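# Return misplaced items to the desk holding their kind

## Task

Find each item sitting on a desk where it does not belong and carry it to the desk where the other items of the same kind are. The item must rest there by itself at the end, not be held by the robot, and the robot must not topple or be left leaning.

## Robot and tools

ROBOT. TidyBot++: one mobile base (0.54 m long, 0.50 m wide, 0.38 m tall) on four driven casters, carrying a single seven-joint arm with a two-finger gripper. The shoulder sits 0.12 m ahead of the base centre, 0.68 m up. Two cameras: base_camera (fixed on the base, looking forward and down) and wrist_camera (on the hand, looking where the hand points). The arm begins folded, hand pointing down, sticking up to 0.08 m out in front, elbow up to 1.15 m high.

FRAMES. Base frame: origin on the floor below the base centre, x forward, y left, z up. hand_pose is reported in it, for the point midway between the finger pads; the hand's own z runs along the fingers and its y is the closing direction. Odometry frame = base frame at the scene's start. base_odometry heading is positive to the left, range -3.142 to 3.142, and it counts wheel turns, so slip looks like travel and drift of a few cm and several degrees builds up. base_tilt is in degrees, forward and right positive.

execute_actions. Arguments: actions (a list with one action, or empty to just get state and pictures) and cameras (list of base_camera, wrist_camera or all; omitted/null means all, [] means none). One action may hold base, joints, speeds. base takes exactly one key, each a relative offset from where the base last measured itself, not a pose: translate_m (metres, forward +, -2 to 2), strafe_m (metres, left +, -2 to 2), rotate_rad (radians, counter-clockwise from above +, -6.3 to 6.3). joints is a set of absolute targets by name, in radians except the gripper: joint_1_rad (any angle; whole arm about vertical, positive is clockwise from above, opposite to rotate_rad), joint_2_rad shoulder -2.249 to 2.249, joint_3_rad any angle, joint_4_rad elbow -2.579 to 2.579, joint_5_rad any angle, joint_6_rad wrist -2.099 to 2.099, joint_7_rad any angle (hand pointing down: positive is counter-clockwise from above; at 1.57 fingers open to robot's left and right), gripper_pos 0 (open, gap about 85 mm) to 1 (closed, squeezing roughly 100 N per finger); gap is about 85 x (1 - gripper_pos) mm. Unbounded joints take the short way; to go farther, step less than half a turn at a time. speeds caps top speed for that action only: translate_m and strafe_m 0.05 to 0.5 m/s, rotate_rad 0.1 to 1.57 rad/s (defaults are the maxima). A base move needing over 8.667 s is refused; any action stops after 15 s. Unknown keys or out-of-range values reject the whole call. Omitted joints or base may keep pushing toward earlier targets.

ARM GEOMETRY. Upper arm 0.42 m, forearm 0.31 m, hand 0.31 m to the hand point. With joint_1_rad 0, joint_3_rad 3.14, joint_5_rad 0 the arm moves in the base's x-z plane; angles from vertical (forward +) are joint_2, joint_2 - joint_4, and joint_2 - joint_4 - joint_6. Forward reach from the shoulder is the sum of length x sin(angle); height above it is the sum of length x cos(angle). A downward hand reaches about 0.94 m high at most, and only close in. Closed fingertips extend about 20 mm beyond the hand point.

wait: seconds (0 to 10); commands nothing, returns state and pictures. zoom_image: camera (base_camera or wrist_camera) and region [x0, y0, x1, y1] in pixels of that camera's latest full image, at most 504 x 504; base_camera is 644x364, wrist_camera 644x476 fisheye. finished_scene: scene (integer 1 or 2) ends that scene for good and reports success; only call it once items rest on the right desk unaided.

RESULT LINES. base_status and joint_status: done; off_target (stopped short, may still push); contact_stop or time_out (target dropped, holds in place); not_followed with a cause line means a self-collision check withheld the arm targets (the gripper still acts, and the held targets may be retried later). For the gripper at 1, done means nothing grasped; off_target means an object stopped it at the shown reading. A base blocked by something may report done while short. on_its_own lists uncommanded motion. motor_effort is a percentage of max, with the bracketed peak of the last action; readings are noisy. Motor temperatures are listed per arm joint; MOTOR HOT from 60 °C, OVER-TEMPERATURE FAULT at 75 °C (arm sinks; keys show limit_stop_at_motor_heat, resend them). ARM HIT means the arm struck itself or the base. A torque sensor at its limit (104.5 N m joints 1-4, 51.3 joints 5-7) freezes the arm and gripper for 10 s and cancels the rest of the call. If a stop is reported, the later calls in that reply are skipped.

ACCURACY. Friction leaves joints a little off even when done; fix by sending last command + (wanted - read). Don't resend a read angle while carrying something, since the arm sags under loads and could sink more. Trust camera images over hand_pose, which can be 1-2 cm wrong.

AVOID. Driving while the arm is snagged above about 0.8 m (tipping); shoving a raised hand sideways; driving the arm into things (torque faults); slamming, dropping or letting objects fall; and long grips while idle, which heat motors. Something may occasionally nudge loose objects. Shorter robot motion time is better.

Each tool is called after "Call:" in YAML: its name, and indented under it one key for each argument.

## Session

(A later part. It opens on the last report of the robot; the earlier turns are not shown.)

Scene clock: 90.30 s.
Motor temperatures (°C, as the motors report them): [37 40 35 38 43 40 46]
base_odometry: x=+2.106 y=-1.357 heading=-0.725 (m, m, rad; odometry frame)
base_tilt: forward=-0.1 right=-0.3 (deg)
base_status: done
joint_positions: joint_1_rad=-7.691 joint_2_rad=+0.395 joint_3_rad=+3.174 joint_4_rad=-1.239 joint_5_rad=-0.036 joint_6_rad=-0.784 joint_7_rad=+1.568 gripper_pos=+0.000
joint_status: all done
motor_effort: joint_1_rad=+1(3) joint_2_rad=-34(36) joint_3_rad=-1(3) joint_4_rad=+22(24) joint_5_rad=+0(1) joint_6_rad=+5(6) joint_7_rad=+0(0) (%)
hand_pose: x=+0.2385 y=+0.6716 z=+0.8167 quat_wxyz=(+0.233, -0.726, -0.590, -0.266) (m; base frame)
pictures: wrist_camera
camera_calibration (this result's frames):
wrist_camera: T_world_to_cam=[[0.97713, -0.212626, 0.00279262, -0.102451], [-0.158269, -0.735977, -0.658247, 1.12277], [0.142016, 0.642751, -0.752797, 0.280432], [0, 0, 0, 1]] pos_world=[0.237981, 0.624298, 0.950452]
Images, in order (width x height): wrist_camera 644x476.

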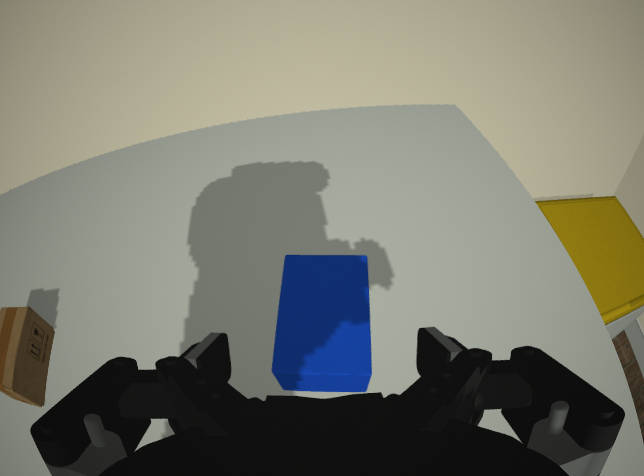

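Call:
execute_actions:
  actions:
    - {"joints":{"joint_2_rad":0.535,"joint_6_rad":-0.60}}
  cameras: ["wrist_camera"]

Call:
execute_actions:
  actions:
    - {"joints":{"gripper_pos":1}}
  cameras: ["wrist_camera"]

Scene clock: 93.13 s.
Motor temperatures (°C, as the motors report them): [37 40 35 38 43 40 46]
base_odometry: x=+2.106 y=-1.357 heading=-0.725 (m, m, rad; odometry frame)
base_tilt: forward=-0.1 right=-0.3 (deg)
base_status: not commanded
joint_positions: joint_1_rad=-7.691 joint_2_rad=+0.540 joint_3_rad=+3.174 joint_4_rad=-1.234 joint_5_rad=-0.036 joint_6_rad=-0.623 joint_7_rad=+1.568 gripper_pos=+0.000
joint_status: all done
motor_effort: joint_1_rad=+2(1) joint_2_rad=-38(43) joint_3_rad=-1(1) joint_4_rad=+22(24) joint_5_rad=+0(0) joint_6_rad=+5(6) joint_7_rad=+0(0) (%)
hand_pose: x=+0.2491 y=+0.7240 z=+0.7504 quat_wxyz=(+0.238, -0.723, -0.587, -0.276) (m; base frame)
pictures: wrist_camera
camera_calibration (this result's frames):
wrist_camera: T_world_to_cam=[[0.976372, -0.215976, 0.00716655, -0.102121], [-0.154727, -0.721863, -0.674518, 1.12052], [0.150853, 0.657471, -0.738224, 0.171557], [0, 0, 0, 1]] pos_world=[0.247202, 0.674009, 0.883188]
Images, in order (width x height): wrist_camera 644x476.

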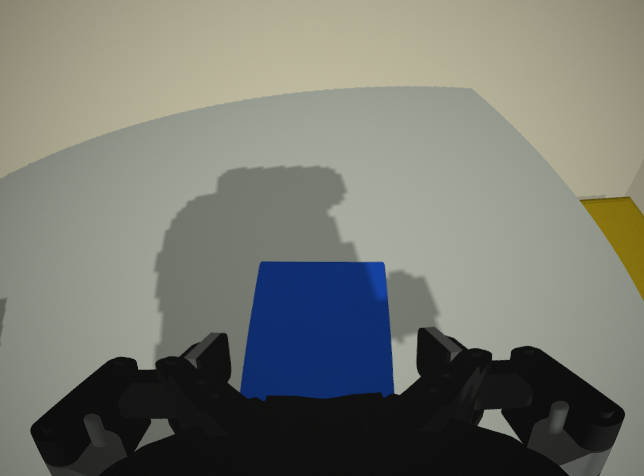

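Scene clock: 94.23 s.
Motor temperatures (°C, as the motors report them): [37 40 35 38 43 40 46]
base_odometry: x=+2.106 y=-1.357 heading=-0.725 (m, m, rad; odometry frame)
base_tilt: forward=-0.1 right=-0.3 (deg)
base_status: not commanded
joint_positions: joint_1_rad=-7.691 joint_2_rad=+0.538 joint_3_rad=+3.174 joint_4_rad=-1.233 joint_5_rad=-0.036 joint_6_rad=-0.622 joint_7_rad=+1.568 gripper_pos=+0.388
joint_status: gripper_pos off_target (ended at +0.388, target +1.000)
motor_effort: joint_1_rad=+2(2) joint_2_rad=-39(40) joint_3_rad=-1(2) joint_4_rad=+22(23) joint_5_rad=+0(0) joint_6_rad=+6(6) joint_7_rad=+0(0) (%)
hand_pose: x=+0.2492 y=+0.7243 z=+0.7526 quat_wxyz=(+0.239, -0.723, -0.587, -0.277) (m; base frame)
pictures: wrist_camera
camera_calibration (this result's frames):
wrist_camera: T_world_to_cam=[[0.976367, -0.216004, 0.00701133, -0.101991], [-0.154275, -0.719329, -0.677322, 1.12236], [0.151348, 0.660233, -0.735653, 0.168879], [0, 0, 0, 1]] pos_world=[0.247174, 0.673819, 0.885153]
Images, in order (width x height): wrist_camera 644x476.

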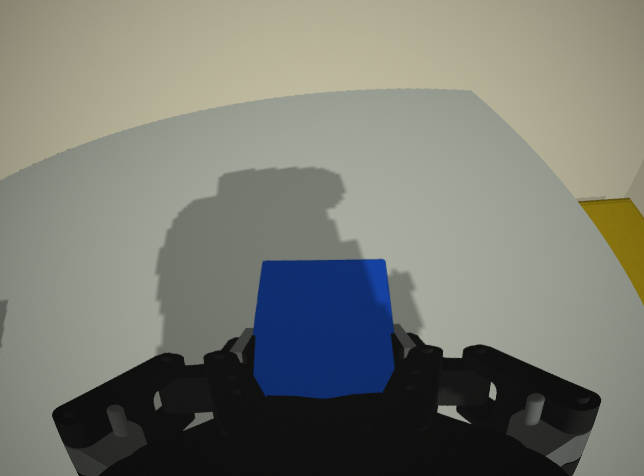

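Call:
execute_actions:
  actions:
    - {"joints":{"joint_2_rad":-0.4,"joint_4_rad":-1.0,"joint_6_rad":-1.5}}
  cameras: []

Call:
execute_actions:
  actions:
    - {"base":{"strafe_m":-1.0},"joints":{"joint_1_rad":-8.5}}
  cameras: ["wrist_camera"]

Call:
execute_actions:
  actions:
    - {"base":{"strafe_m":-1.08},"joints":{"joint_1_rad":-9.44}}

Scene clock: 98.90 s.
Motor temperatures (°C, as the motors report them): [37 40 35 38 43 40 46]
base_odometry: x=+2.106 y=-1.357 heading=-0.725 (m, m, rad; odometry frame)
base_tilt: forward=-0.1 right=-0.3 (deg)
base_status: not commanded
joint_positions: joint_1_rad=-7.691 joint_2_rad=-0.401 joint_3_rad=+3.174 joint_4_rad=-1.017 joint_5_rad=-0.036 joint_6_rad=-1.480 joint_7_rad=+1.568 gripper_pos=+0.388
joint_status: all done
motor_effort: joint_1_rad=+2(1) joint_2_rad=+1(42) joint_3_rad=-1(1) joint_4_rad=+16(24) joint_5_rad=+0(0) joint_6_rad=+7(7) joint_7_rad=+0(0) (%)
hand_pose: x=+0.1675 y=+0.2830 z=+1.1701 quat_wxyz=(+0.335, -0.666, -0.553, -0.371) (m; base frame)
pictures: none
No camera images: the call's "cameras" was empty. Leave "cameras" out to get every camera's image.

Scene clock: 102.27 s.
Motor temperatures (°C, as the motors report them): [37 40 35 38 43 40 46]
base_odometry: x=+1.443 y=-2.106 heading=-0.725 (m, m, rad; odometry frame)
base_tilt: forward=-0.1 right=-0.2 (deg)
base_status: done
joint_positions: joint_1_rad=-8.476 joint_2_rad=-0.401 joint_3_rad=+3.174 joint_4_rad=-1.016 joint_5_rad=-0.036 joint_6_rad=-1.480 joint_7_rad=+1.568 gripper_pos=+0.388
joint_status: all done
motor_effort: joint_1_rad=+3(1) joint_2_rad=+2(3) joint_3_rad=-1(0) joint_4_rad=+16(17) joint_5_rad=+0(1) joint_6_rad=+8(8) joint_7_rad=+0(0) (%)
hand_pose: x=-0.0465 y=+0.2345 z=+1.1704 quat_wxyz=(+0.451, -0.404, -0.766, -0.215) (m; base frame)
pictures: wrist_camera
camera_calibration (this result's frames):
wrist_camera: T_world_to_cam=[[0.82829, 0.56011, -0.0146114, -0.0856081], [0.272338, -0.425249, -0.863131, 1.17578], [-0.489662, 0.710943, -0.504768, 0.532455], [0, 0, 0, 1]] pos_world=[0.0114213, 0.169404, 1.28237]
Images, in order (width x height): wrist_camera 644x476.

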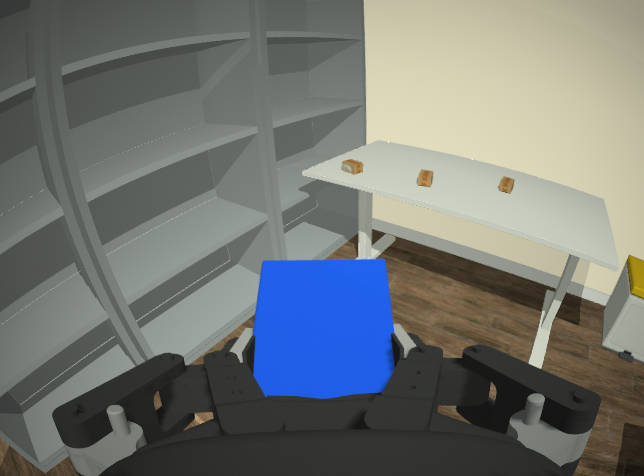

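Scene clock: 105.80 s.
Motor temperatures (°C, as the motors report them): [37 40 35 38 43 40 46]
base_odometry: x=+0.727 y=-2.914 heading=-0.725 (m, m, rad; odometry frame)
base_tilt: forward=-0.1 right=-0.2 (deg)
base_status: done
joint_positions: joint_1_rad=-9.416 joint_2_rad=-0.397 joint_3_rad=+3.173 joint_4_rad=-1.016 joint_5_rad=-0.036 joint_6_rad=-1.480 joint_7_rad=+1.568 gripper_pos=+0.388
joint_status: all done
motor_effort: joint_1_rad=+1(2) joint_2_rad=+1(2) joint_3_rad=+0(3) joint_4_rad=+16(17) joint_5_rad=+0(1) joint_6_rad=+7(7) joint_7_rad=+0(0) (%)
hand_pose: x=-0.1700 y=+0.0045 z=+1.1693 quat_wxyz=(+0.498, -0.013, -0.867, +0.013) (m; base frame)
pictures: base_camera, wrist_camera
camera_calibration (this result's frames):
wrist_camera: T_world_to_cam=[[0.0358003, 0.999255, -0.0143874, 0.00854521], [0.507464, -0.0305796, -0.86113, 1.14643], [-0.860929, 0.0235276, -0.508181, 0.578965], [0, 0, 0, 1]] pos_world=[-0.083633, 0.012897, 1.28157]
Images, in order (width x height): base_camera 644x364, wrist_camera 644x476.

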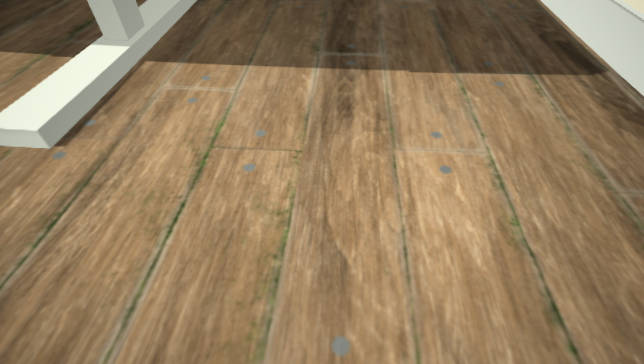

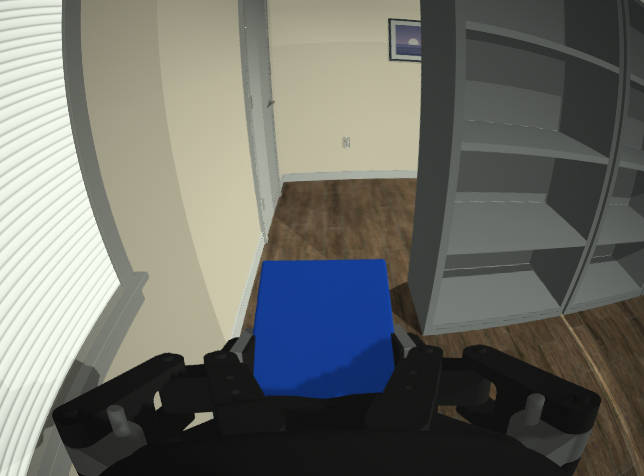

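Call:
execute_actions:
  actions:
    - {"base":{"translate_m":-2.0}}
  cameras: []

Call:
execute_actions:
  actions:
    - {"base":{"translate_m":-0.12},"joints":{"joint_1_rad":-7.83}}
  cameras: ["base_camera"]

Call:
execute_actions:
  actions:
    - {"base":{"strafe_m":1.9}}

Scene clock: 113.13 s.
Motor temperatures (°C, as the motors report them): [37 40 35 38 43 40 46]
base_odometry: x=-0.771 y=-1.589 heading=-0.725 (m, m, rad; odometry frame)
base_tilt: forward=-0.1 right=-0.2 (deg)
base_status: done
joint_positions: joint_1_rad=-9.416 joint_2_rad=-0.396 joint_3_rad=+3.173 joint_4_rad=-1.014 joint_5_rad=-0.036 joint_6_rad=-1.481 joint_7_rad=+1.568 gripper_pos=+0.388
joint_status: not commanded
motor_effort: joint_1_rad=+1(1) joint_2_rad=+1(5) joint_3_rad=-1(0) joint_4_rad=+16(17) joint_5_rad=+0(1) joint_6_rad=+7(8) joint_7_rad=+0(0) (%)
hand_pose: x=-0.1700 y=+0.0044 z=+1.1694 quat_wxyz=(+0.498, -0.013, -0.867, +0.013) (m; base frame)
pictures: none
No camera images: the call's "cameras" was empty. Leave "cameras" out to get every camera's image.

Scene clock: 115.97 s.
Motor temperatures (°C, as the motors report them): [37 40 35 38 43 40 46]
base_odometry: x=-0.861 y=-1.510 heading=-0.725 (m, m, rad; odometry frame)
base_tilt: forward=-0.1 right=-0.3 (deg)
base_status: done
joint_positions: joint_1_rad=-7.854 joint_2_rad=-0.392 joint_3_rad=+3.173 joint_4_rad=-1.014 joint_5_rad=-0.036 joint_6_rad=-1.482 joint_7_rad=+1.568 gripper_pos=+0.388
joint_status: all done
motor_effort: joint_1_rad=+0(0) joint_2_rad=+1(5) joint_3_rad=-1(0) joint_4_rad=+16(17) joint_5_rad=+0(1) joint_6_rad=+7(7) joint_7_rad=+0(0) (%)
hand_pose: x=+0.1209 y=+0.2910 z=+1.1684 quat_wxyz=(+0.361, -0.620, -0.607, -0.340) (m; base frame)
pictures: base_camera
Images, in order (width x height): base_camera 644x364.

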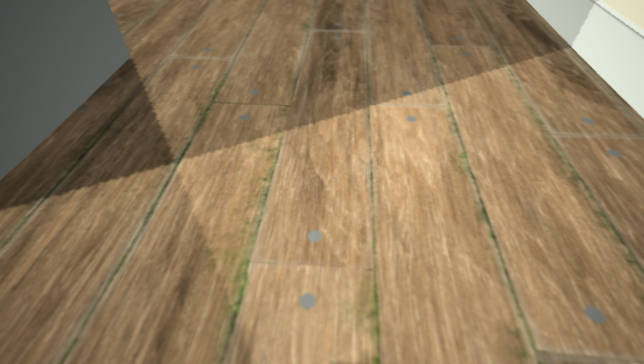

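Scene clock: 121.13 s.
Motor temperatures (°C, as the motors report them): [37 40 35 38 43 40 46]
base_odometry: x=+0.399 y=-0.087 heading=-0.725 (m, m, rad; odometry frame)
base_tilt: forward=-0.1 right=-0.3 (deg)
base_status: done
joint_positions: joint_1_rad=-7.854 joint_2_rad=-0.396 joint_3_rad=+3.173 joint_4_rad=-1.013 joint_5_rad=-0.036 joint_6_rad=-1.482 joint_7_rad=+1.568 gripper_pos=+0.388
joint_status: not commanded
motor_effort: joint_1_rad=+1(1) joint_2_rad=+1(4) joint_3_rad=-1(0) joint_4_rad=+16(17) joint_5_rad=+0(1) joint_6_rad=+7(8) joint_7_rad=+0(0) (%)
hand_pose: x=+0.1210 y=+0.2889 z=+1.1698 quat_wxyz=(+0.363, -0.620, -0.606, -0.342) (m; base frame)
pictures: base_camera, wrist_camera
camera_calibration (this result's frames):
wrist_camera: T_world_to_cam=[[0.999531, -0.0270962, -0.0142941, -0.106242], [-0.0260787, -0.507729, -0.861122, 1.21033], [0.0160756, 0.861091, -0.508197, 0.475008], [0, 0, 0, 1]] pos_world=[0.13012, 0.202616, 1.28212]
Images, in order (width x height): base_camera 644x364, wrist_camera 644x476.

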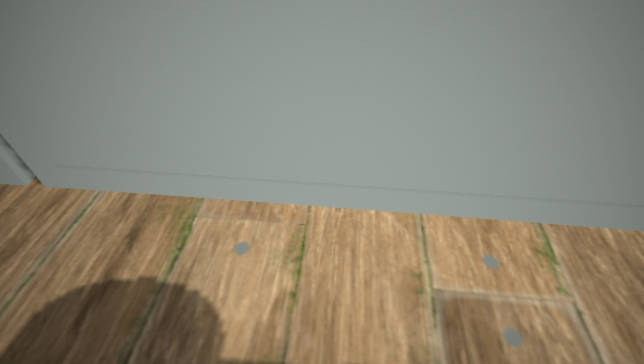

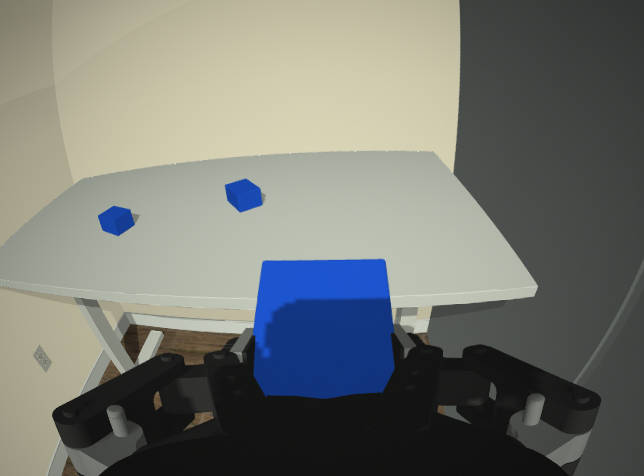

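Call:
execute_actions:
  actions:
    - {"base":{"strafe_m":0.2},"joints":{"joint_2_rad":0.1,"joint_4_rad":-0.99,"joint_6_rad":-1.27}}
  cameras: ["wrist_camera"]

Scene clock: 124.63 s.
Motor temperatures (°C, as the motors report them): [37 40 35 38 43 40 46]
base_odometry: x=+0.531 y=+0.063 heading=-0.725 (m, m, rad; odometry frame)
base_tilt: forward=-0.1 right=-0.3 (deg)
base_status: done
joint_positions: joint_1_rad=-7.854 joint_2_rad=+0.105 joint_3_rad=+3.173 joint_4_rad=-1.004 joint_5_rad=-0.036 joint_6_rad=-1.295 joint_7_rad=+1.568 gripper_pos=+0.388
joint_status: all done
motor_effort: joint_1_rad=+1(1) joint_2_rad=-22(30) joint_3_rad=-1(0) joint_4_rad=+21(23) joint_5_rad=+0(0) joint_6_rad=+6(7) joint_7_rad=+0(0) (%)
hand_pose: x=+0.1227 y=+0.5352 z=+1.0102 quat_wxyz=(+0.263, -0.669, -0.650, -0.247) (m; base frame)
pictures: wrist_camera
camera_calibration (this result's frames):
wrist_camera: T_world_to_cam=[[0.999355, -0.0358032, -0.00284054, -0.110502], [-0.0285044, -0.742535, -0.669201, 1.1301], [0.0218503, 0.66885, -0.743076, 0.521173], [0, 0, 0, 1]] pos_world=[0.131256, 0.486593, 1.14322]
Images, in order (width x height): wrist_camera 644x476.

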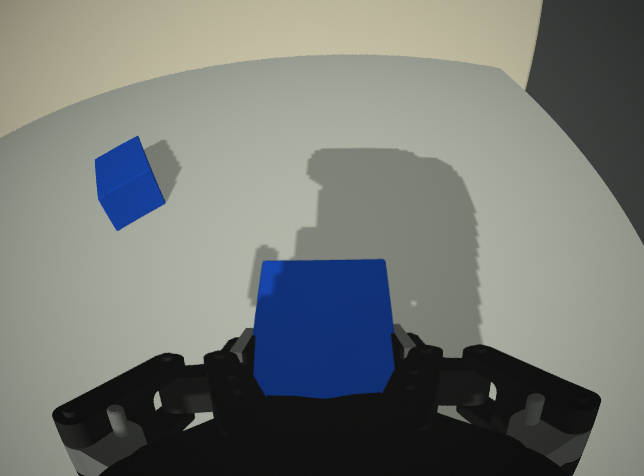

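Call:
execute_actions:
  actions:
    - {"joints":{"joint_2_rad":0.18,"joint_6_rad":-1.19}}
  cameras: ["wrist_camera"]

Scene clock: 126.83 s.
Motor temperatures (°C, as the motors report them): [37 40 35 38 43 40 46]
base_odometry: x=+0.531 y=+0.063 heading=-0.725 (m, m, rad; odometry frame)
base_tilt: forward=-0.1 right=-0.3 (deg)
base_status: not commanded
joint_positions: joint_1_rad=-7.854 joint_2_rad=+0.182 joint_3_rad=+3.173 joint_4_rad=-1.003 joint_5_rad=-0.036 joint_6_rad=-1.213 joint_7_rad=+1.568 gripper_pos=+0.388
joint_status: all done
motor_effort: joint_1_rad=+1(1) joint_2_rad=-26(28) joint_3_rad=-1(1) joint_4_rad=+21(23) joint_5_rad=+0(0) joint_6_rad=+6(6) joint_7_rad=+0(0) (%)
hand_pose: x=+0.1235 y=+0.5786 z=+0.9848 quat_wxyz=(+0.264, -0.669, -0.648, -0.250) (m; base frame)
pictures: wrist_camera
camera_calibration (this result's frames):
wrist_camera: T_world_to_cam=[[0.999272, -0.0381232, -0.00166805, -0.109632], [-0.0292993, -0.73851, -0.673606, 1.14744], [0.0244481, 0.673164, -0.739089, 0.466504], [0, 0, 0, 1]] pos_world=[0.131766, 0.529179, 1.11752]
Images, in order (width x height): wrist_camera 644x476.

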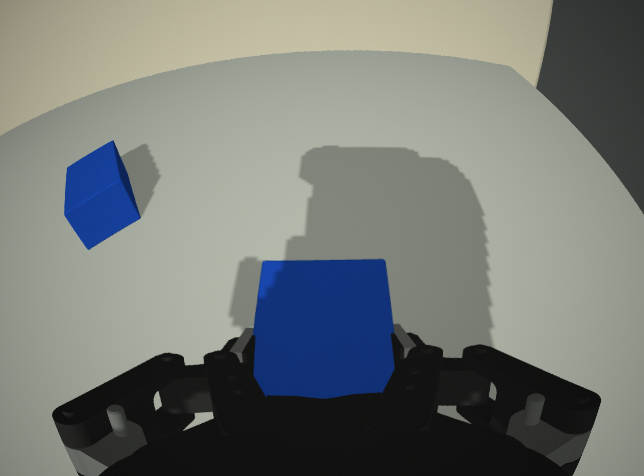

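Call:
execute_actions:
  actions:
    - {"joints":{"joint_2_rad":0.225,"joint_6_rad":-1.16}}
  cameras: []

Scene clock: 128.60 s.
Motor temperatures (°C, as the motors report them): [37 40 35 38 43 40 46]
base_odometry: x=+0.531 y=+0.063 heading=-0.725 (m, m, rad; odometry frame)
base_tilt: forward=-0.1 right=-0.3 (deg)
base_status: not commanded
joint_positions: joint_1_rad=-7.854 joint_2_rad=+0.201 joint_3_rad=+3.173 joint_4_rad=-0.998 joint_5_rad=-0.036 joint_6_rad=-1.181 joint_7_rad=+1.568 gripper_pos=+0.388
joint_status: all done
motor_effort: joint_1_rad=+1(1) joint_2_rad=-23(26) joint_3_rad=-1(1) joint_4_rad=+20(21) joint_5_rad=+0(0) joint_6_rad=+5(6) joint_7_rad=+0(0) (%)
hand_pose: x=+0.1239 y=+0.5921 z=+0.9831 quat_wxyz=(+0.270, -0.667, -0.646, -0.256) (m; base frame)
pictures: none
No camera images: the call's "cameras" was empty. Leave "cameras" out to get every camera's image.

Call:
execute_actions:
  actions:
    - {"joints":{"gripper_pos":0,"joint_2_rad":0.2}}
  cameras: []

Call:
execute_actions:
  actions:
    - {"joints":{"joint_2_rad":-0.1}}
  cameras: ["wrist_camera"]

Call:
finished_scene:
  scene: 1

Scene clock: 131.33 s.
Motor temperatures (°C, as the motors report them): [37 40 35 38 43 40 46]
base_odometry: x=+0.531 y=+0.063 heading=-0.725 (m, m, rad; odometry frame)
base_tilt: forward=-0.1 right=-0.3 (deg)
base_status: not commanded
joint_positions: joint_1_rad=-7.854 joint_2_rad=+0.199 joint_3_rad=+3.173 joint_4_rad=-0.998 joint_5_rad=-0.036 joint_6_rad=-1.181 joint_7_rad=+1.568 gripper_pos=+0.000
joint_status: all done
motor_effort: joint_1_rad=+1(1) joint_2_rad=-26(28) joint_3_rad=-1(1) joint_4_rad=+21(22) joint_5_rad=+0(0) joint_6_rad=+6(6) joint_7_rad=+0(0) (%)
hand_pose: x=+0.1239 y=+0.5917 z=+0.9840 quat_wxyz=(+0.270, -0.666, -0.646, -0.257) (m; base frame)
pictures: none
No camera images: the call's "cameras" was empty. Leave "cameras" out to get every camera's image.

Scene clock: 133.03 s.
Motor temperatures (°C, as the motors report them): [37 40 35 38 43 40 46]
base_odometry: x=+0.531 y=+0.063 heading=-0.725 (m, m, rad; odometry frame)
base_tilt: forward=-0.1 right=-0.3 (deg)
base_status: not commanded
joint_positions: joint_1_rad=-7.854 joint_2_rad=-0.106 joint_3_rad=+3.173 joint_4_rad=-0.996 joint_5_rad=-0.036 joint_6_rad=-1.181 joint_7_rad=+1.568 gripper_pos=+0.000
joint_status: all done
motor_effort: joint_1_rad=+1(1) joint_2_rad=-13(29) joint_3_rad=-1(1) joint_4_rad=+19(22) joint_5_rad=+0(0) joint_6_rad=+7(7) joint_7_rad=+0(0) (%)
hand_pose: x=+0.1239 y=+0.4733 z=+1.1493 quat_wxyz=(+0.369, -0.617, -0.599, -0.353) (m; base frame)
pictures: wrist_camera
camera_calibration (this result's frames):
wrist_camera: T_world_to_cam=[[0.999241, -0.0366012, -0.0133255, -0.101006], [-0.0293425, -0.482328, -0.875499, 1.29128], [0.0256171, 0.875226, -0.483035, 0.268893], [0, 0, 0, 1]] pos_world=[0.131931, 0.38378, 1.25905]
Images, in order (width x height): wrist_camera 644x476.

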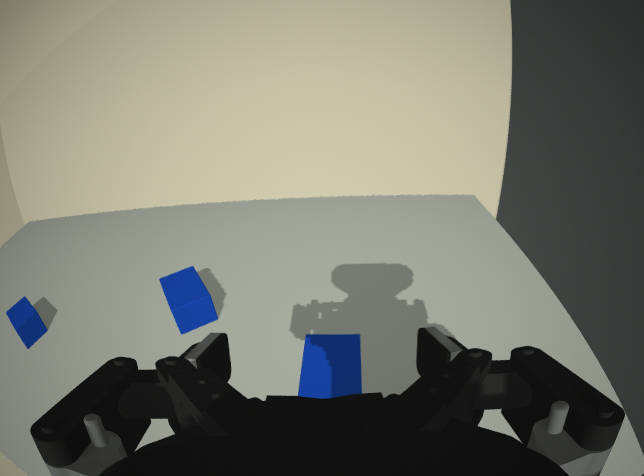

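The scene is finished: the task was done.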